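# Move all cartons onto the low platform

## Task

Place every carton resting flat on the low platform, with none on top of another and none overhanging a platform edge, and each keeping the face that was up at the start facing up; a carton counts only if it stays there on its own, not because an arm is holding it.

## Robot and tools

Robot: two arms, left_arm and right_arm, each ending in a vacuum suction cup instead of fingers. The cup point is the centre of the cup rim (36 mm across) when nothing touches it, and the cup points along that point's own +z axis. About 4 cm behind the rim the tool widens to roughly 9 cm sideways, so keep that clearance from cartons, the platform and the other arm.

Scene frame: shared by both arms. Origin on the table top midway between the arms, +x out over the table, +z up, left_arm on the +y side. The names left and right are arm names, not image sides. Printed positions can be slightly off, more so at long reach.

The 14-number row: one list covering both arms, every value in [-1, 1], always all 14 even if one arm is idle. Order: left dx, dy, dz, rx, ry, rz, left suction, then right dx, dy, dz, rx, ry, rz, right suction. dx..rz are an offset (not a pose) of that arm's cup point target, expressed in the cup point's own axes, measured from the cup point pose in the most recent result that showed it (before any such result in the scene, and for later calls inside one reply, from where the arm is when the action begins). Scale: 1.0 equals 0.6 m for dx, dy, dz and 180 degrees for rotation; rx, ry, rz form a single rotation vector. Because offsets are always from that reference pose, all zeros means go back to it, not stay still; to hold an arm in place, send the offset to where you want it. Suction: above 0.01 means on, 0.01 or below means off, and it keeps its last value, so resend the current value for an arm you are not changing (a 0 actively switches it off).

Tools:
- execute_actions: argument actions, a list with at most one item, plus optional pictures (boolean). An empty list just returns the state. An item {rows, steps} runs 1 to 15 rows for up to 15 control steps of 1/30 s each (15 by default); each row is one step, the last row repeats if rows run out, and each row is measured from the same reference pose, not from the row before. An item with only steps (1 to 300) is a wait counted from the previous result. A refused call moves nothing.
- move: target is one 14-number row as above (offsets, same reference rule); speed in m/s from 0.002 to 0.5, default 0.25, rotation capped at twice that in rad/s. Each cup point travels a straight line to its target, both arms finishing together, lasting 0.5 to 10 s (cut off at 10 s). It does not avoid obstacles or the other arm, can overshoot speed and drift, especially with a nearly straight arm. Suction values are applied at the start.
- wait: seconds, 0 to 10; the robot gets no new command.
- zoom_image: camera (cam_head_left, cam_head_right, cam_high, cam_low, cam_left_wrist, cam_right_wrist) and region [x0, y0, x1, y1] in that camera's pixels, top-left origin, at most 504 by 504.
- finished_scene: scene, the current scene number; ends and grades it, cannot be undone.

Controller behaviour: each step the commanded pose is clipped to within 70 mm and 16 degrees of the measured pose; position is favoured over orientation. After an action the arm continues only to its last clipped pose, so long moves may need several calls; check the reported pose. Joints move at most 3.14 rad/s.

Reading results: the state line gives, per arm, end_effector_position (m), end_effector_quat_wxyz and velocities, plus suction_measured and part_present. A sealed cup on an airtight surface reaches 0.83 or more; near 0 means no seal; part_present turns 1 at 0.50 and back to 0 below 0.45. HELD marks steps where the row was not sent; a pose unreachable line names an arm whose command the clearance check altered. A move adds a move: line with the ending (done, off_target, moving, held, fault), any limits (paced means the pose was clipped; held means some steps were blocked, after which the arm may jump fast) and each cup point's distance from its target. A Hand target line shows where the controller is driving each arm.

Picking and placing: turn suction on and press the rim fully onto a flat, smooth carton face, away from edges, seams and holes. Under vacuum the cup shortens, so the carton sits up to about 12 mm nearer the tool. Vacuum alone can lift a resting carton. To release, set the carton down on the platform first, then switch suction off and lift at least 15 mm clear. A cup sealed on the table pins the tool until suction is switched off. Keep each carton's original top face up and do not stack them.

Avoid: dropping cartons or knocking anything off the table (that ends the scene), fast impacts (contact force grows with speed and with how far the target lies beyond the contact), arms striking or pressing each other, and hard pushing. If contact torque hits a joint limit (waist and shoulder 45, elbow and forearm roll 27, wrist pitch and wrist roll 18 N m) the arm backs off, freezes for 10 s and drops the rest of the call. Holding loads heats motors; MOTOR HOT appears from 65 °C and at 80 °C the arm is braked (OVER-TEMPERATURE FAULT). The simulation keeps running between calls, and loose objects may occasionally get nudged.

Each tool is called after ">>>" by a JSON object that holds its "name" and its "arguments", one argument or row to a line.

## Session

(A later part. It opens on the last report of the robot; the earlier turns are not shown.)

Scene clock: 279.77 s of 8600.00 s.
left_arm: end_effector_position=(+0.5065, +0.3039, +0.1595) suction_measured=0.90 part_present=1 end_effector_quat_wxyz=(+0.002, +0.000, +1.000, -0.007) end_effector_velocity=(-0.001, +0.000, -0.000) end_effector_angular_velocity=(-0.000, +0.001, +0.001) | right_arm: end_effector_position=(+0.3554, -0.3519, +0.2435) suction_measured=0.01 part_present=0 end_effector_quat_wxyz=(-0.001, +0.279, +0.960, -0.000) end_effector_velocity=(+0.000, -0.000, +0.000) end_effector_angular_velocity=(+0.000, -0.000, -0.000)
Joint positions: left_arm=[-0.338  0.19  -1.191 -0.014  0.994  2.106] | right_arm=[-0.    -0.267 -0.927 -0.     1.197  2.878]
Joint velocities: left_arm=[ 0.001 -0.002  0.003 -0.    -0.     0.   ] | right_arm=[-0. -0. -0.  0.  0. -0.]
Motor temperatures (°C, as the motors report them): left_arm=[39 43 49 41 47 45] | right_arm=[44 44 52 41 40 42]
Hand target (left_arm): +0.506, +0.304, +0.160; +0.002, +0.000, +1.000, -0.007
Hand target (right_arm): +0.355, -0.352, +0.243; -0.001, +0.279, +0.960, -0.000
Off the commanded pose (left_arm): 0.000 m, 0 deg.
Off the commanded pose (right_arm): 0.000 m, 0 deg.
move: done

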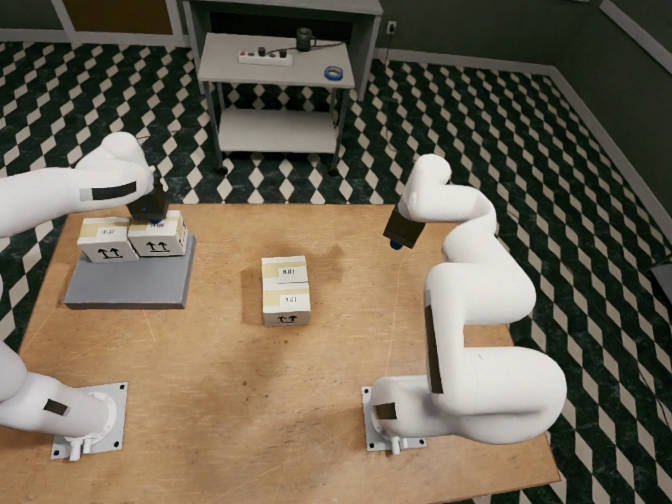

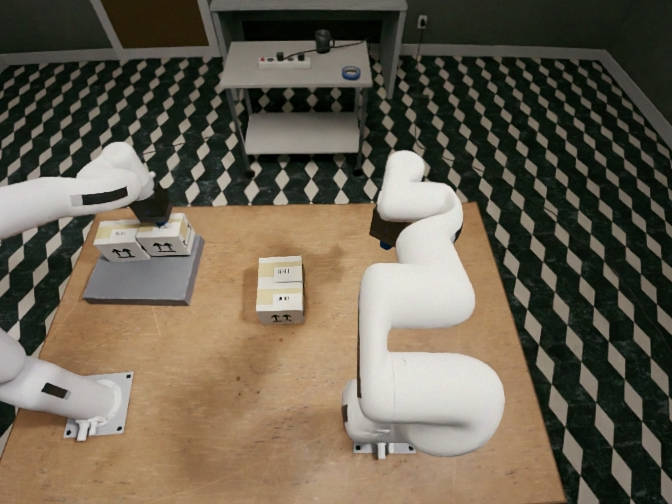

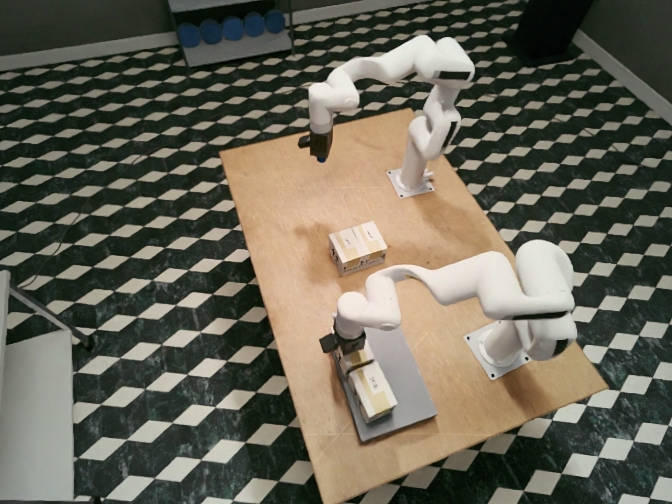

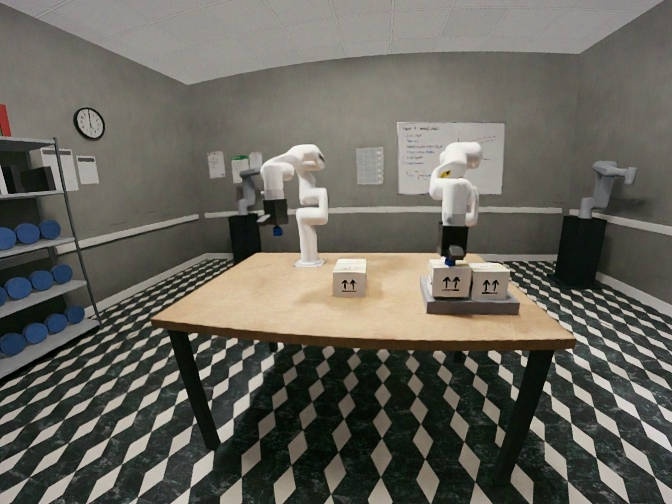

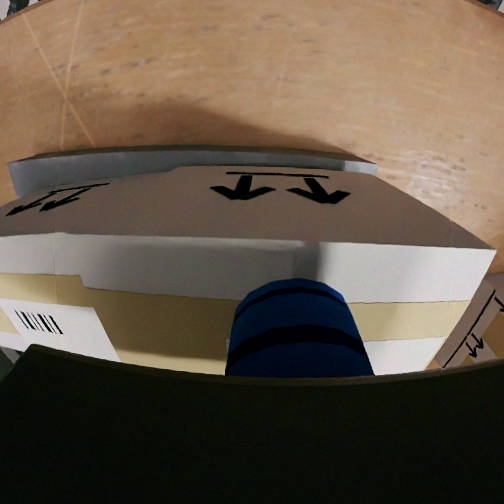

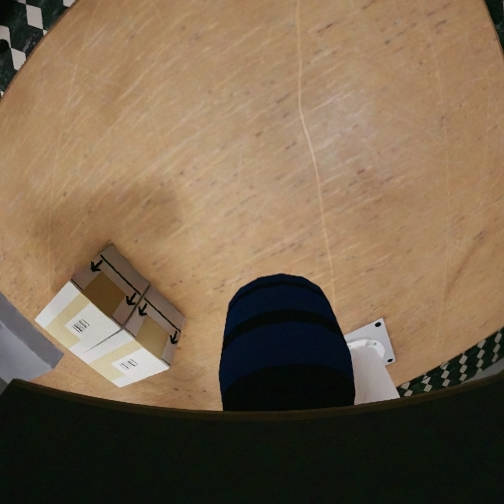

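>>> {"name": "move", "arguments": {
  "target": [0,0,0.025,0,0,0,1,0,0,0,0,0,0,0],
  "speed": 0.03
}}

>>> {"name": "execute_actions", "arguments": {
  "actions": [
    {"rows":[[0,0,0,0,0,0,0,0,0,0,0,0,0,0]],"steps":8}
  ],
  "pictures": false
}}

>>> {"name": "move", "arguments": {
  "target": [0,0,-0.15,0,0,0,0,0,0,0,0,0,0,0]
}}

>>> {"name": "move", "arguments": {
  "target": [0.25,-0.573,0,0,0,0,0,0,0,0,0,0,0,0]
}}

>>> {"name": "move", "arguments": {
  "target": [0,0,0.16,0,0,0,0,0,0,0,0,0,0,0]
}}

Scene clock: 286.93 s of 8600.00 s.
left_arm: end_effector_position=(+0.5067, +0.3035, +0.1449) suction_measured=0.90 part_present=1 end_effector_quat_wxyz=(+0.002, +0.000, +1.000, -0.007) end_effector_velocity=(-0.000, +0.000, -0.001) end_effector_angular_velocity=(-0.000, -0.000, +0.000) | right_arm: end_effector_position=(+0.3554, -0.3519, +0.2435) suction_measured=0.01 part_present=0 end_effector_quat_wxyz=(-0.001, +0.279, +0.960, -0.000) end_effector_velocity=(-0.000, +0.000, -0.000) end_effector_angular_velocity=(-0.000, +0.001, +0.001)
Joint positions: left_arm=[-0.338  0.208 -1.171 -0.014  0.955  2.106] | right_arm=[-0.    -0.267 -0.927 -0.     1.197  2.878]
Joint velocities: left_arm=[ 0.     0.     0.001 -0.    -0.002  0.   ] | right_arm=[ 0.     0.001 -0.    -0.     0.    -0.   ]
Motor temperatures (°C, as the motors report them): left_arm=[39 43 50 41 47 45] | right_arm=[44 44 52 41 40 42]
Hand target (left_arm): +0.507, +0.304, +0.144; +0.002, +0.000, +1.000, -0.007
Hand target (right_arm): +0.355, -0.352, +0.243; -0.001, +0.279, +0.960, -0.000
Off the commanded pose (left_arm): 0.000 m, 0 deg.
Off the commanded pose (right_arm): 0.000 m, 0 deg.
After step 90, 3.40 s passed at rest.
move: done

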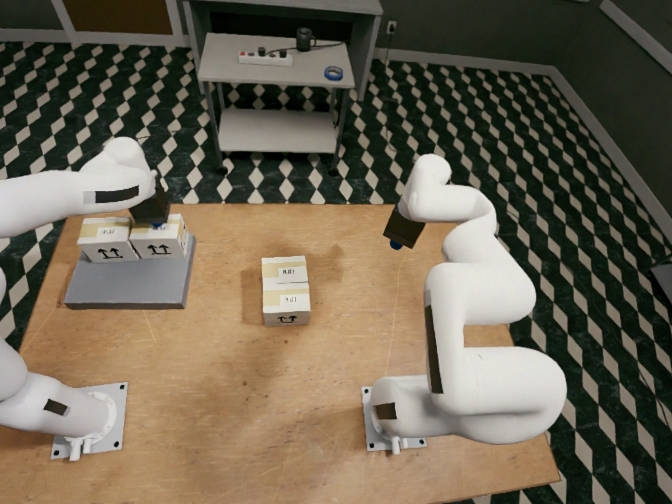

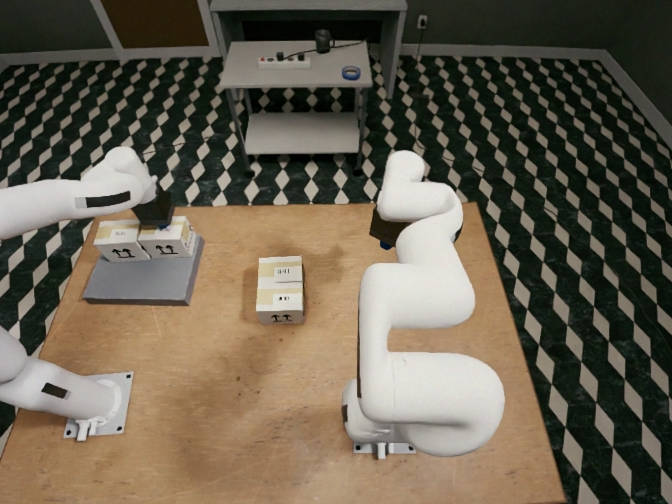

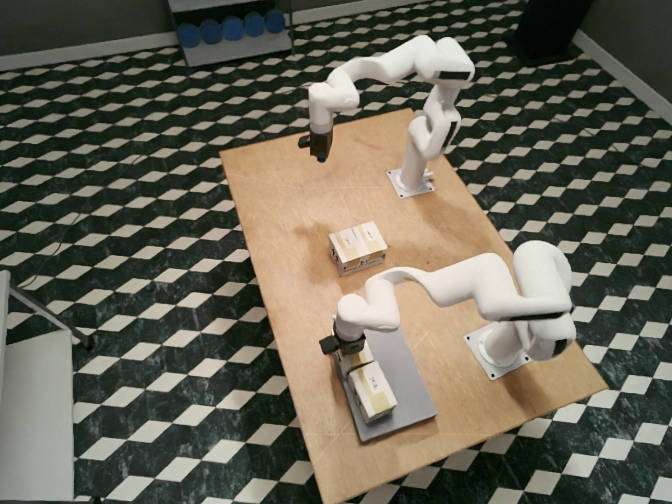

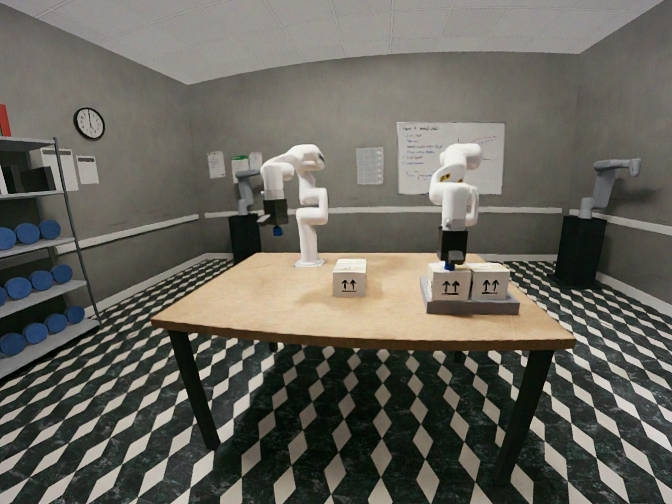

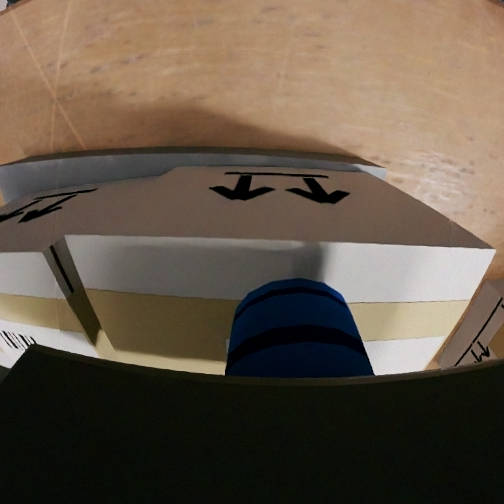

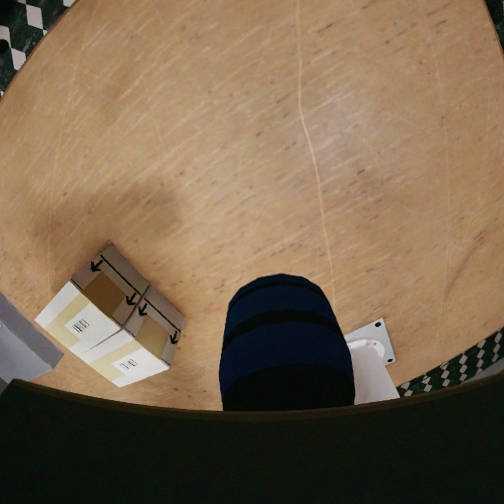

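Scene clock: 287.20 s of 8600.00 s.
left_arm: end_effector_position=(+0.5084, +0.3031, +0.1478) suction_measured=0.00 part_present=0 end_effector_quat_wxyz=(+0.006, +0.000, +1.000, -0.008) end_effector_velocity=(-0.012, +0.004, -0.020) end_effector_angular_velocity=(+0.012, +0.045, +0.001) | right_arm: end_effector_position=(+0.3554, -0.3519, +0.2435) suction_measured=0.01 part_present=0 end_effector_quat_wxyz=(-0.001, +0.279, +0.960, -0.000) end_effector_velocity=(-0.000, -0.000, -0.000) end_effector_angular_velocity=(+0.000, +0.000, +0.000)
Joint positions: left_arm=[-0.338  0.205 -1.174 -0.015  0.954  2.106] | right_arm=[-0.    -0.267 -0.927 -0.     1.197  2.878]
Joint velocities: left_arm=[ 0.001  0.018  0.025  0.     0.004 -0.   ] | right_arm=[-0.     0.    -0.     0.     0.    -0.001]
Motor temperatures (°C, as the motors report them): left_arm=[39 43 50 41 47 45] | right_arm=[44 44 52 41 40 42]
Hand target (left_arm): +0.507, +0.304, +0.145; +0.002, +0.000, +1.000, -0.007
Hand target (right_arm): +0.355, -0.352, +0.243; -0.001, +0.279, +0.960, -0.000
Off the commanded pose (left_arm): 0.003 m, 0 deg.
Off the commanded pose (right_arm): 0.000 m, 0 deg.
Steps of this call (steps 1 to 8: all 8 steps of this action). Readings (end_effector_position | what the end effector reports):
1: left_arm (+0.5067, +0.3035, +0.1448) | right_arm (+0.3554, -0.3519, +0.2435) | left_arm suction_measured=0.85 part_present=1 | right_arm suction_measured=0.01 part_present=0
2: left_arm (+0.5067, +0.3035, +0.1449) | right_arm (+0.3554, -0.3519, +0.2435) | left_arm suction_measured=0.44 part_present=0 | right_arm suction_measured=0.01 part_present=0
4: left_arm (+0.5076, +0.3032, +0.1462) | right_arm (+0.3554, -0.3519, +0.2435) | left_arm suction_measured=0.03 part_present=0 | right_arm suction_measured=0.01 part_present=0
8: the state above

Scene clock: 288.30 s of 8600.00 s.
left_arm: end_effector_position=(+0.5068, +0.3050, +0.2352) suction_measured=0.00 part_present=0 end_effector_quat_wxyz=(+0.003, -0.000, +1.000, -0.007) end_effector_velocity=(+0.004, -0.002, +0.010) end_effector_angular_velocity=(-0.005, -0.021, -0.001) | right_arm: end_effector_position=(+0.3554, -0.3519, +0.2435) suction_measured=0.01 part_present=0 end_effector_quat_wxyz=(-0.001, +0.279, +0.960, -0.000) end_effector_velocity=(+0.000, -0.000, +0.000) end_effector_angular_velocity=(+0.000, -0.000, +0.001)
Joint positions: left_arm=[-0.335  0.124 -1.329 -0.012  1.196  2.105] | right_arm=[-0.    -0.267 -0.927 -0.     1.197  2.878]
Joint velocities: left_arm=[-0.001 -0.009 -0.012 -0.    -0.     0.   ] | right_arm=[-0.     0.    -0.     0.     0.    -0.001]
Motor temperatures (°C, as the motors report them): left_arm=[39 43 50 41 47 45] | right_arm=[44 44 52 41 40 42]
Hand target (left_arm): +0.507, +0.305, +0.236; +0.004, -0.000, +1.000, -0.007
Hand target (right_arm): +0.355, -0.352, +0.243; -0.001, +0.279, +0.960, -0.000
Off the commanded pose (left_arm): 0.001 m, 0 deg.
Off the commanded pose (right_arm): 0.000 m, 0 deg.
move: done

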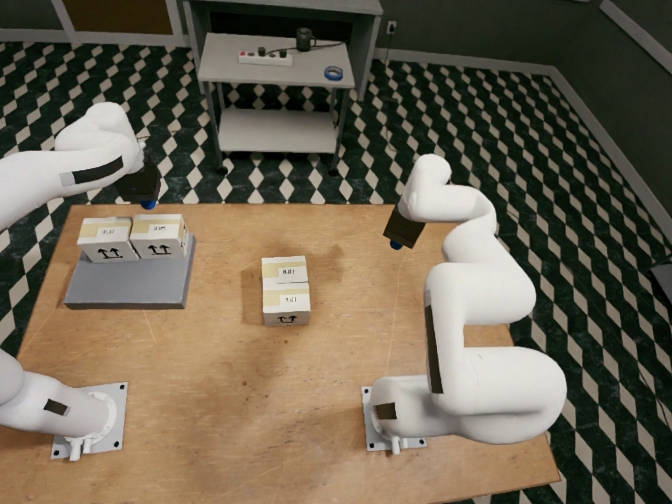

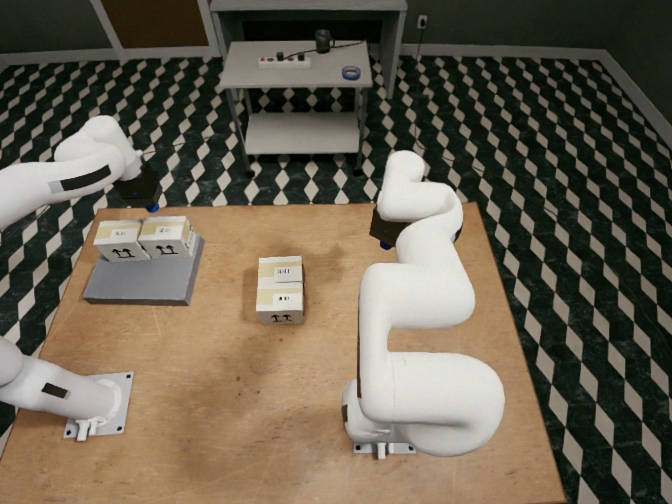

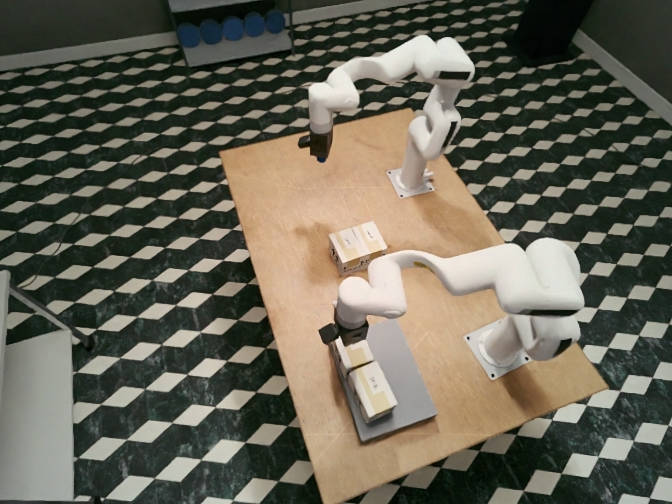

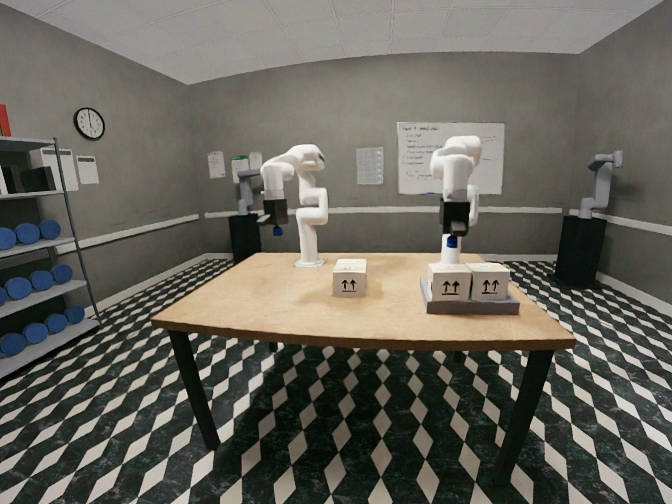

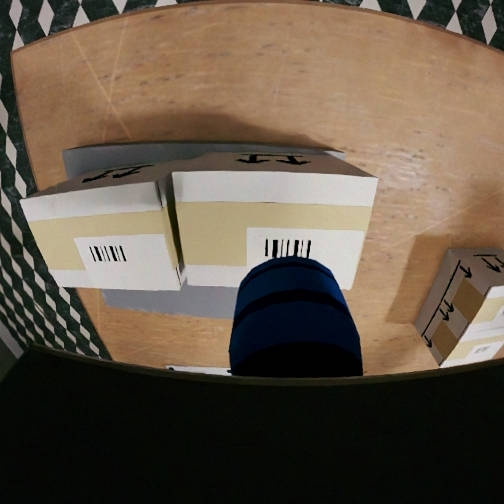

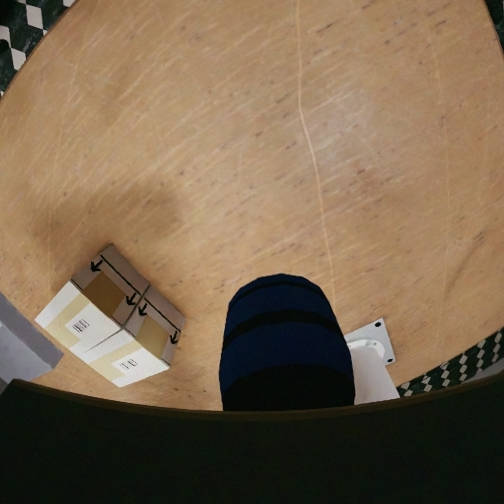

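Scene clock: 290.30 s of 8600.00 s.
left_arm: end_effector_position=(+0.3566, -0.0394, +0.2410) suction_measured=0.00 part_present=0 end_effector_quat_wxyz=(+0.003, -0.001, +1.000, -0.010) end_effector_velocity=(-0.001, -0.001, -0.001) end_effector_angular_velocity=(+0.004, +0.003, -0.001) | right_arm: end_effector_position=(+0.3554, -0.3519, +0.2435) suction_measured=0.01 part_present=0 end_effector_quat_wxyz=(-0.001, +0.279, +0.960, -0.000) end_effector_velocity=(+0.000, +0.000, +0.000) end_effector_angular_velocity=(+0.000, -0.000, -0.000)
Joint positions: left_arm=[-1.019  0.391 -1.705 -0.008  1.295  1.418] | right_arm=[-0.    -0.267 -0.927 -0.     1.197  2.878]
Joint velocities: left_arm=[-0.003  0.005 -0.004 -0.     0.004 -0.001] | right_arm=[ 0.  0. -0.  0. -0.  0.]
Motor temperatures (°C, as the motors report them): left_arm=[39 43 50 41 47 45] | right_arm=[44 44 52 41 40 42]
Hand target (left_arm): +0.356, -0.040, +0.241; +0.002, -0.000, +1.000, -0.010
Hand target (right_arm): +0.355, -0.352, +0.243; -0.001, +0.279, +0.960, -0.000
Off the commanded pose (left_arm): 0.002 m, 0 deg.
Off the commanded pose (right_arm): 0.000 m, 0 deg.
move: done

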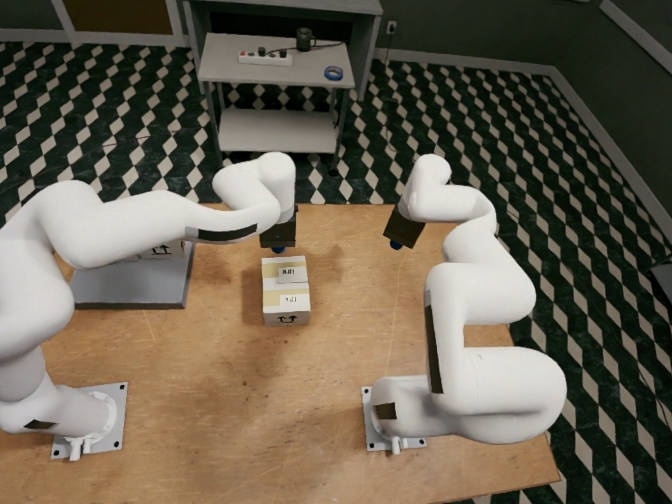

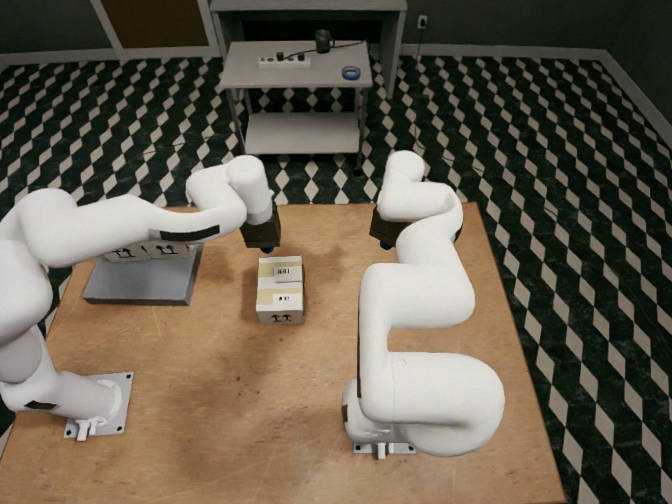

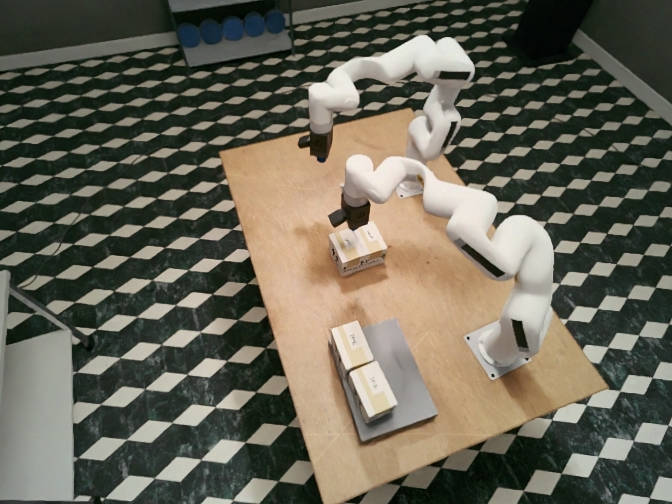

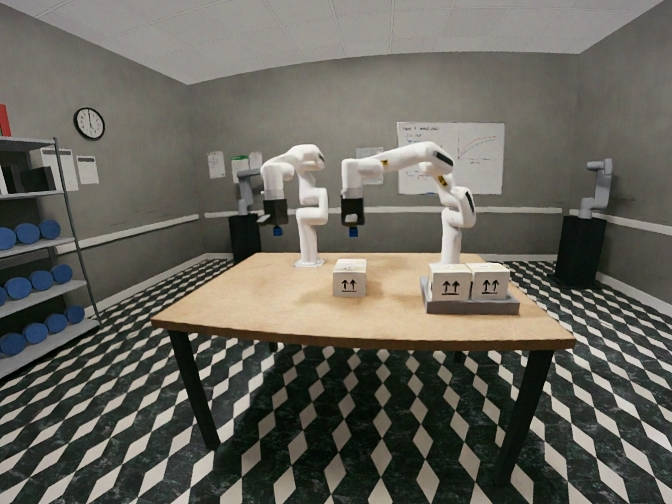

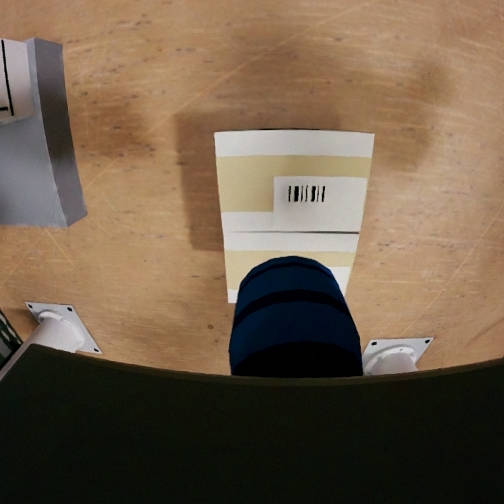

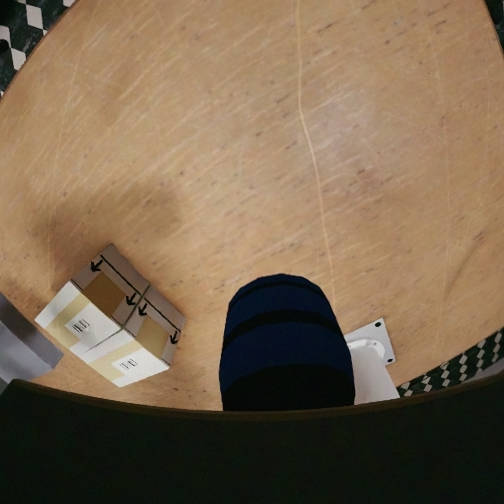

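Scene clock: 291.20 s of 8600.00 s.
left_arm: end_effector_position=(+0.3568, -0.0416, +0.1458) suction_measured=0.00 part_present=0 end_effector_quat_wxyz=(+0.003, -0.000, +1.000, -0.010) end_effector_velocity=(-0.003, +0.004, -0.011) end_effector_angular_velocity=(+0.017, +0.012, -0.000) | right_arm: end_effector_position=(+0.3554, -0.3519, +0.2435) suction_measured=0.01 part_present=0 end_effector_quat_wxyz=(-0.001, +0.279, +0.960, -0.000) end_effector_velocity=(+0.000, -0.000, +0.000) end_effector_angular_velocity=(-0.000, -0.000, +0.000)
Joint positions: left_arm=[-1.021  0.454 -1.522 -0.009  1.048  1.419] | right_arm=[-0.    -0.267 -0.927 -0.     1.197  2.878]
Joint velocities: left_arm=[-0.     0.01   0.011  0.    -0.    -0.   ] | right_arm=[ 0.  0. -0. -0.  0. -0.]
Motor temperatures (°C, as the motors report them): left_arm=[39 43 50 41 47 45] | right_arm=[44 44 52 41 40 42]
Hand target (left_arm): +0.357, -0.041, +0.145; +0.002, -0.000, +1.000, -0.010
Hand target (right_arm): +0.355, -0.352, +0.243; -0.001, +0.279, +0.960, -0.000
Off the commanded pose (left_arm): 0.001 m, 0 deg.
Off the commanded pose (right_arm): 0.000 m, 0 deg.
move: done

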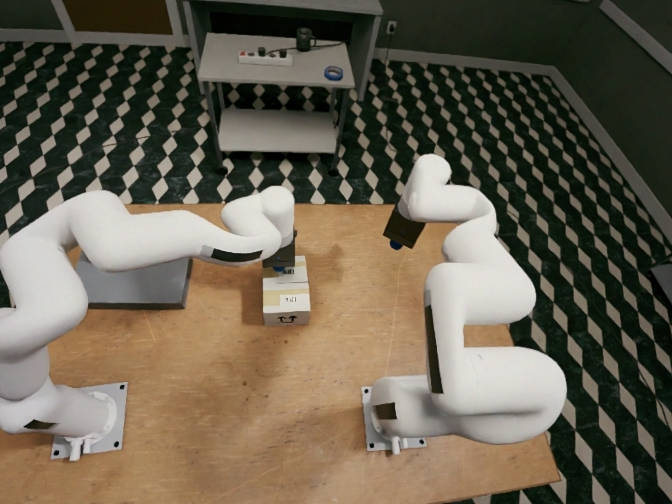

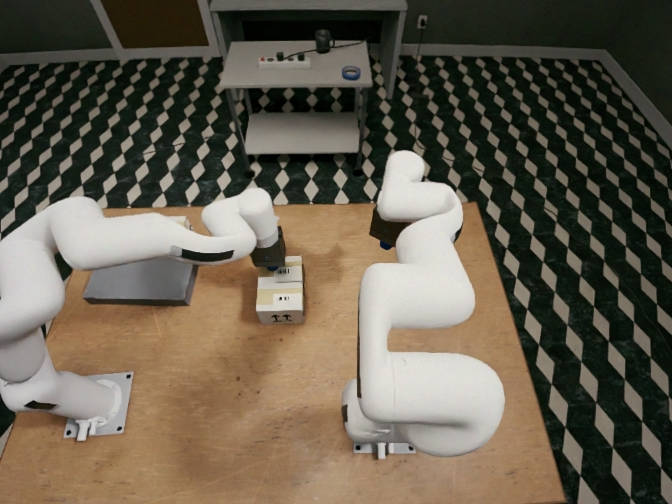

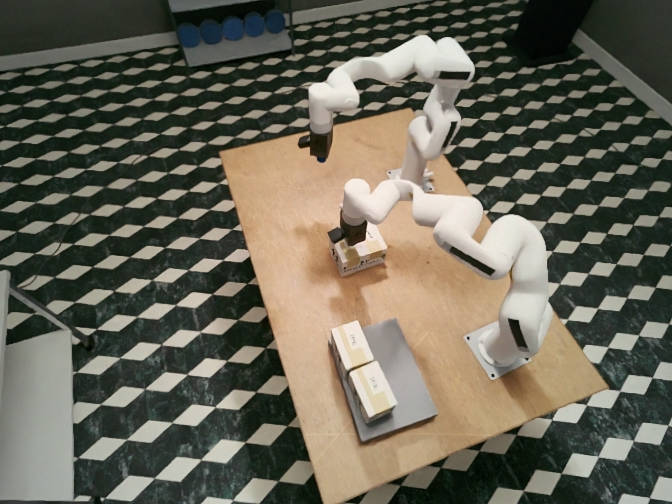

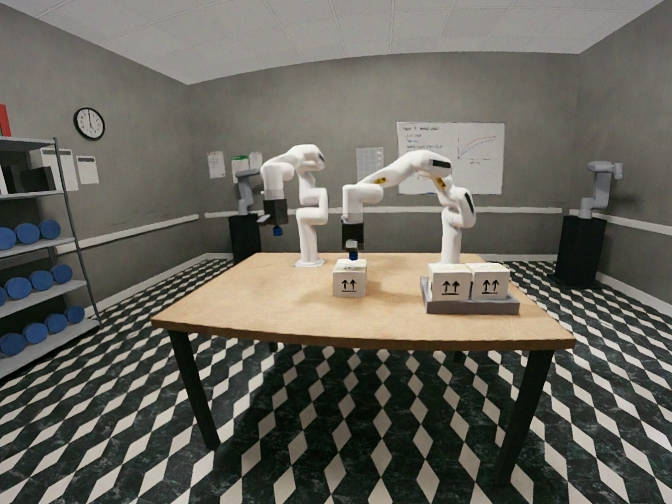

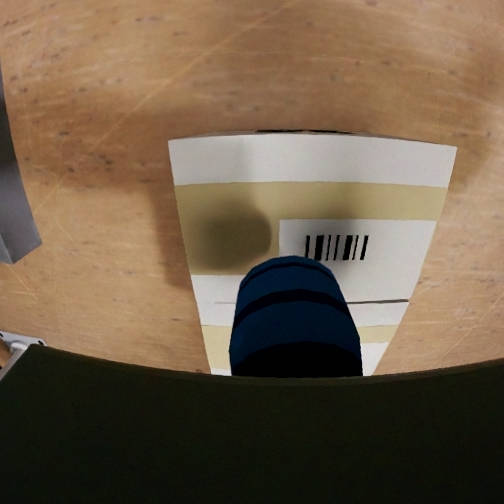

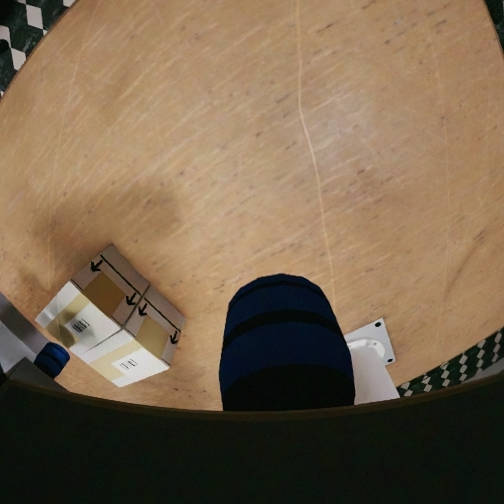

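>>> {"name": "move", "arguments": {
  "target": [-0.042,-0.013,0.055,0,0,0,0,0,0,0,0,0,0,0],
  "speed": 0.1
}}

Scene clock: 296.57 s of 8600.00 s.
left_arm: end_effector_position=(+0.3820, -0.0502, +0.1134) suction_measured=0.00 part_present=0 end_effector_quat_wxyz=(+0.003, -0.000, +1.000, -0.011) end_effector_velocity=(-0.001, +0.002, -0.004) end_effector_angular_velocity=(+0.007, +0.005, -0.000) | right_arm: end_effector_position=(+0.3554, -0.3519, +0.2435) suction_measured=0.01 part_present=0 end_effector_quat_wxyz=(-0.001, +0.279, +0.960, -0.000) end_effector_velocity=(+0.000, +0.000, -0.000) end_effector_angular_velocity=(-0.000, -0.000, -0.000)
Joint positions: left_arm=[-0.996  0.568 -1.602 -0.009  1.014  1.445] | right_arm=[-0.    -0.267 -0.927 -0.     1.197  2.878]
Joint velocities: left_arm=[ 0.     0.004  0.003 -0.     0.001  0.   ] | right_arm=[ 0.     0.     0.    -0.    -0.001  0.   ]
Motor temperatures (°C, as the motors report them): left_arm=[39 44 50 41 47 45] | right_arm=[44 44 52 41 40 42]
Hand target (left_arm): +0.382, -0.050, +0.113; +0.003, -0.000, +1.000, -0.010
Hand target (right_arm): +0.355, -0.352, +0.243; -0.001, +0.279, +0.960, -0.000
Off the commanded pose (left_arm): 0.000 m, 0 deg.
Off the commanded pose (right_arm): 0.000 m, 0 deg.
After step 90, 1.50 s passed at rest.
move: done

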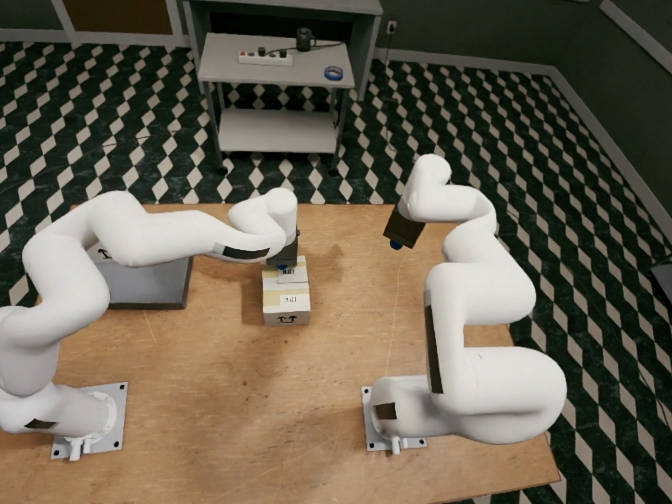

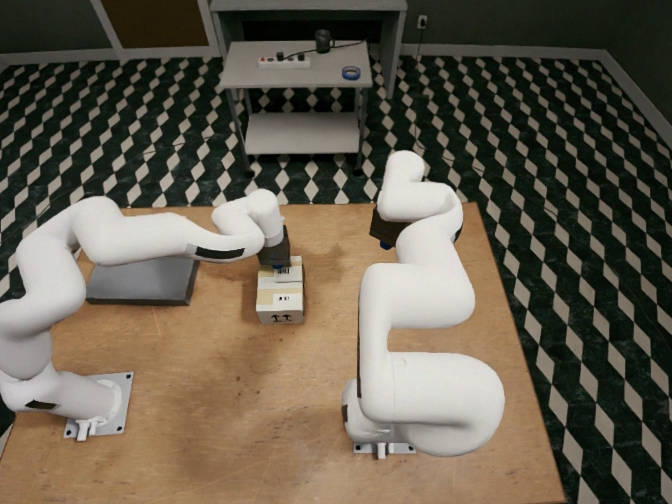

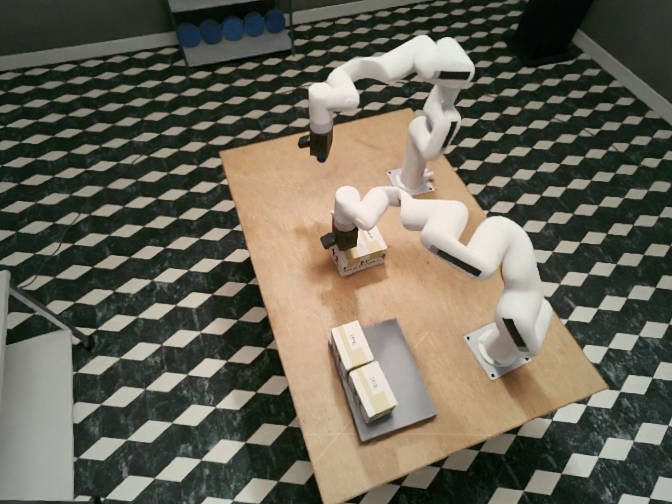

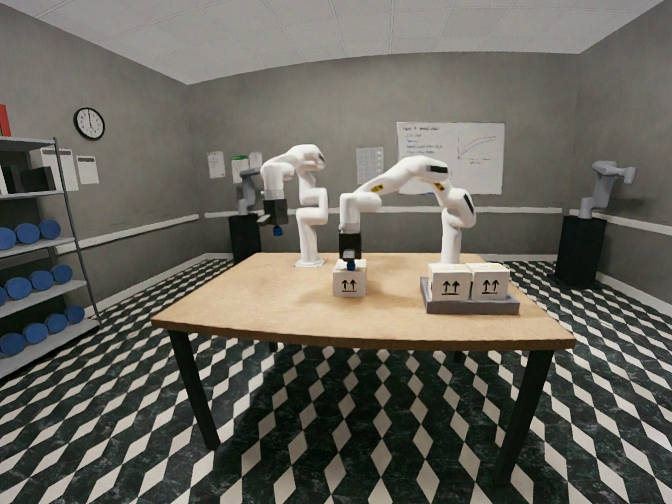

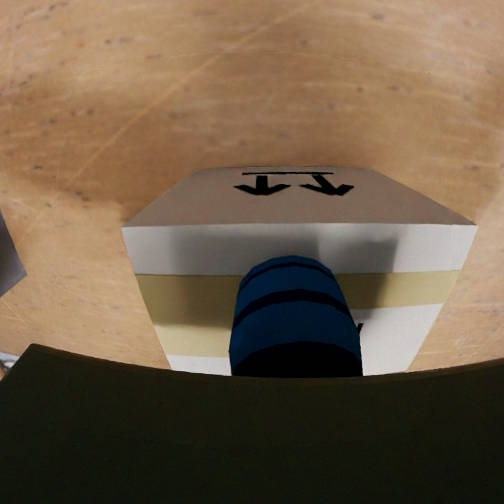

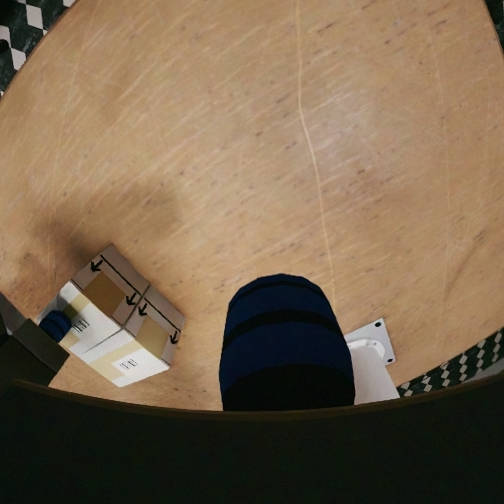

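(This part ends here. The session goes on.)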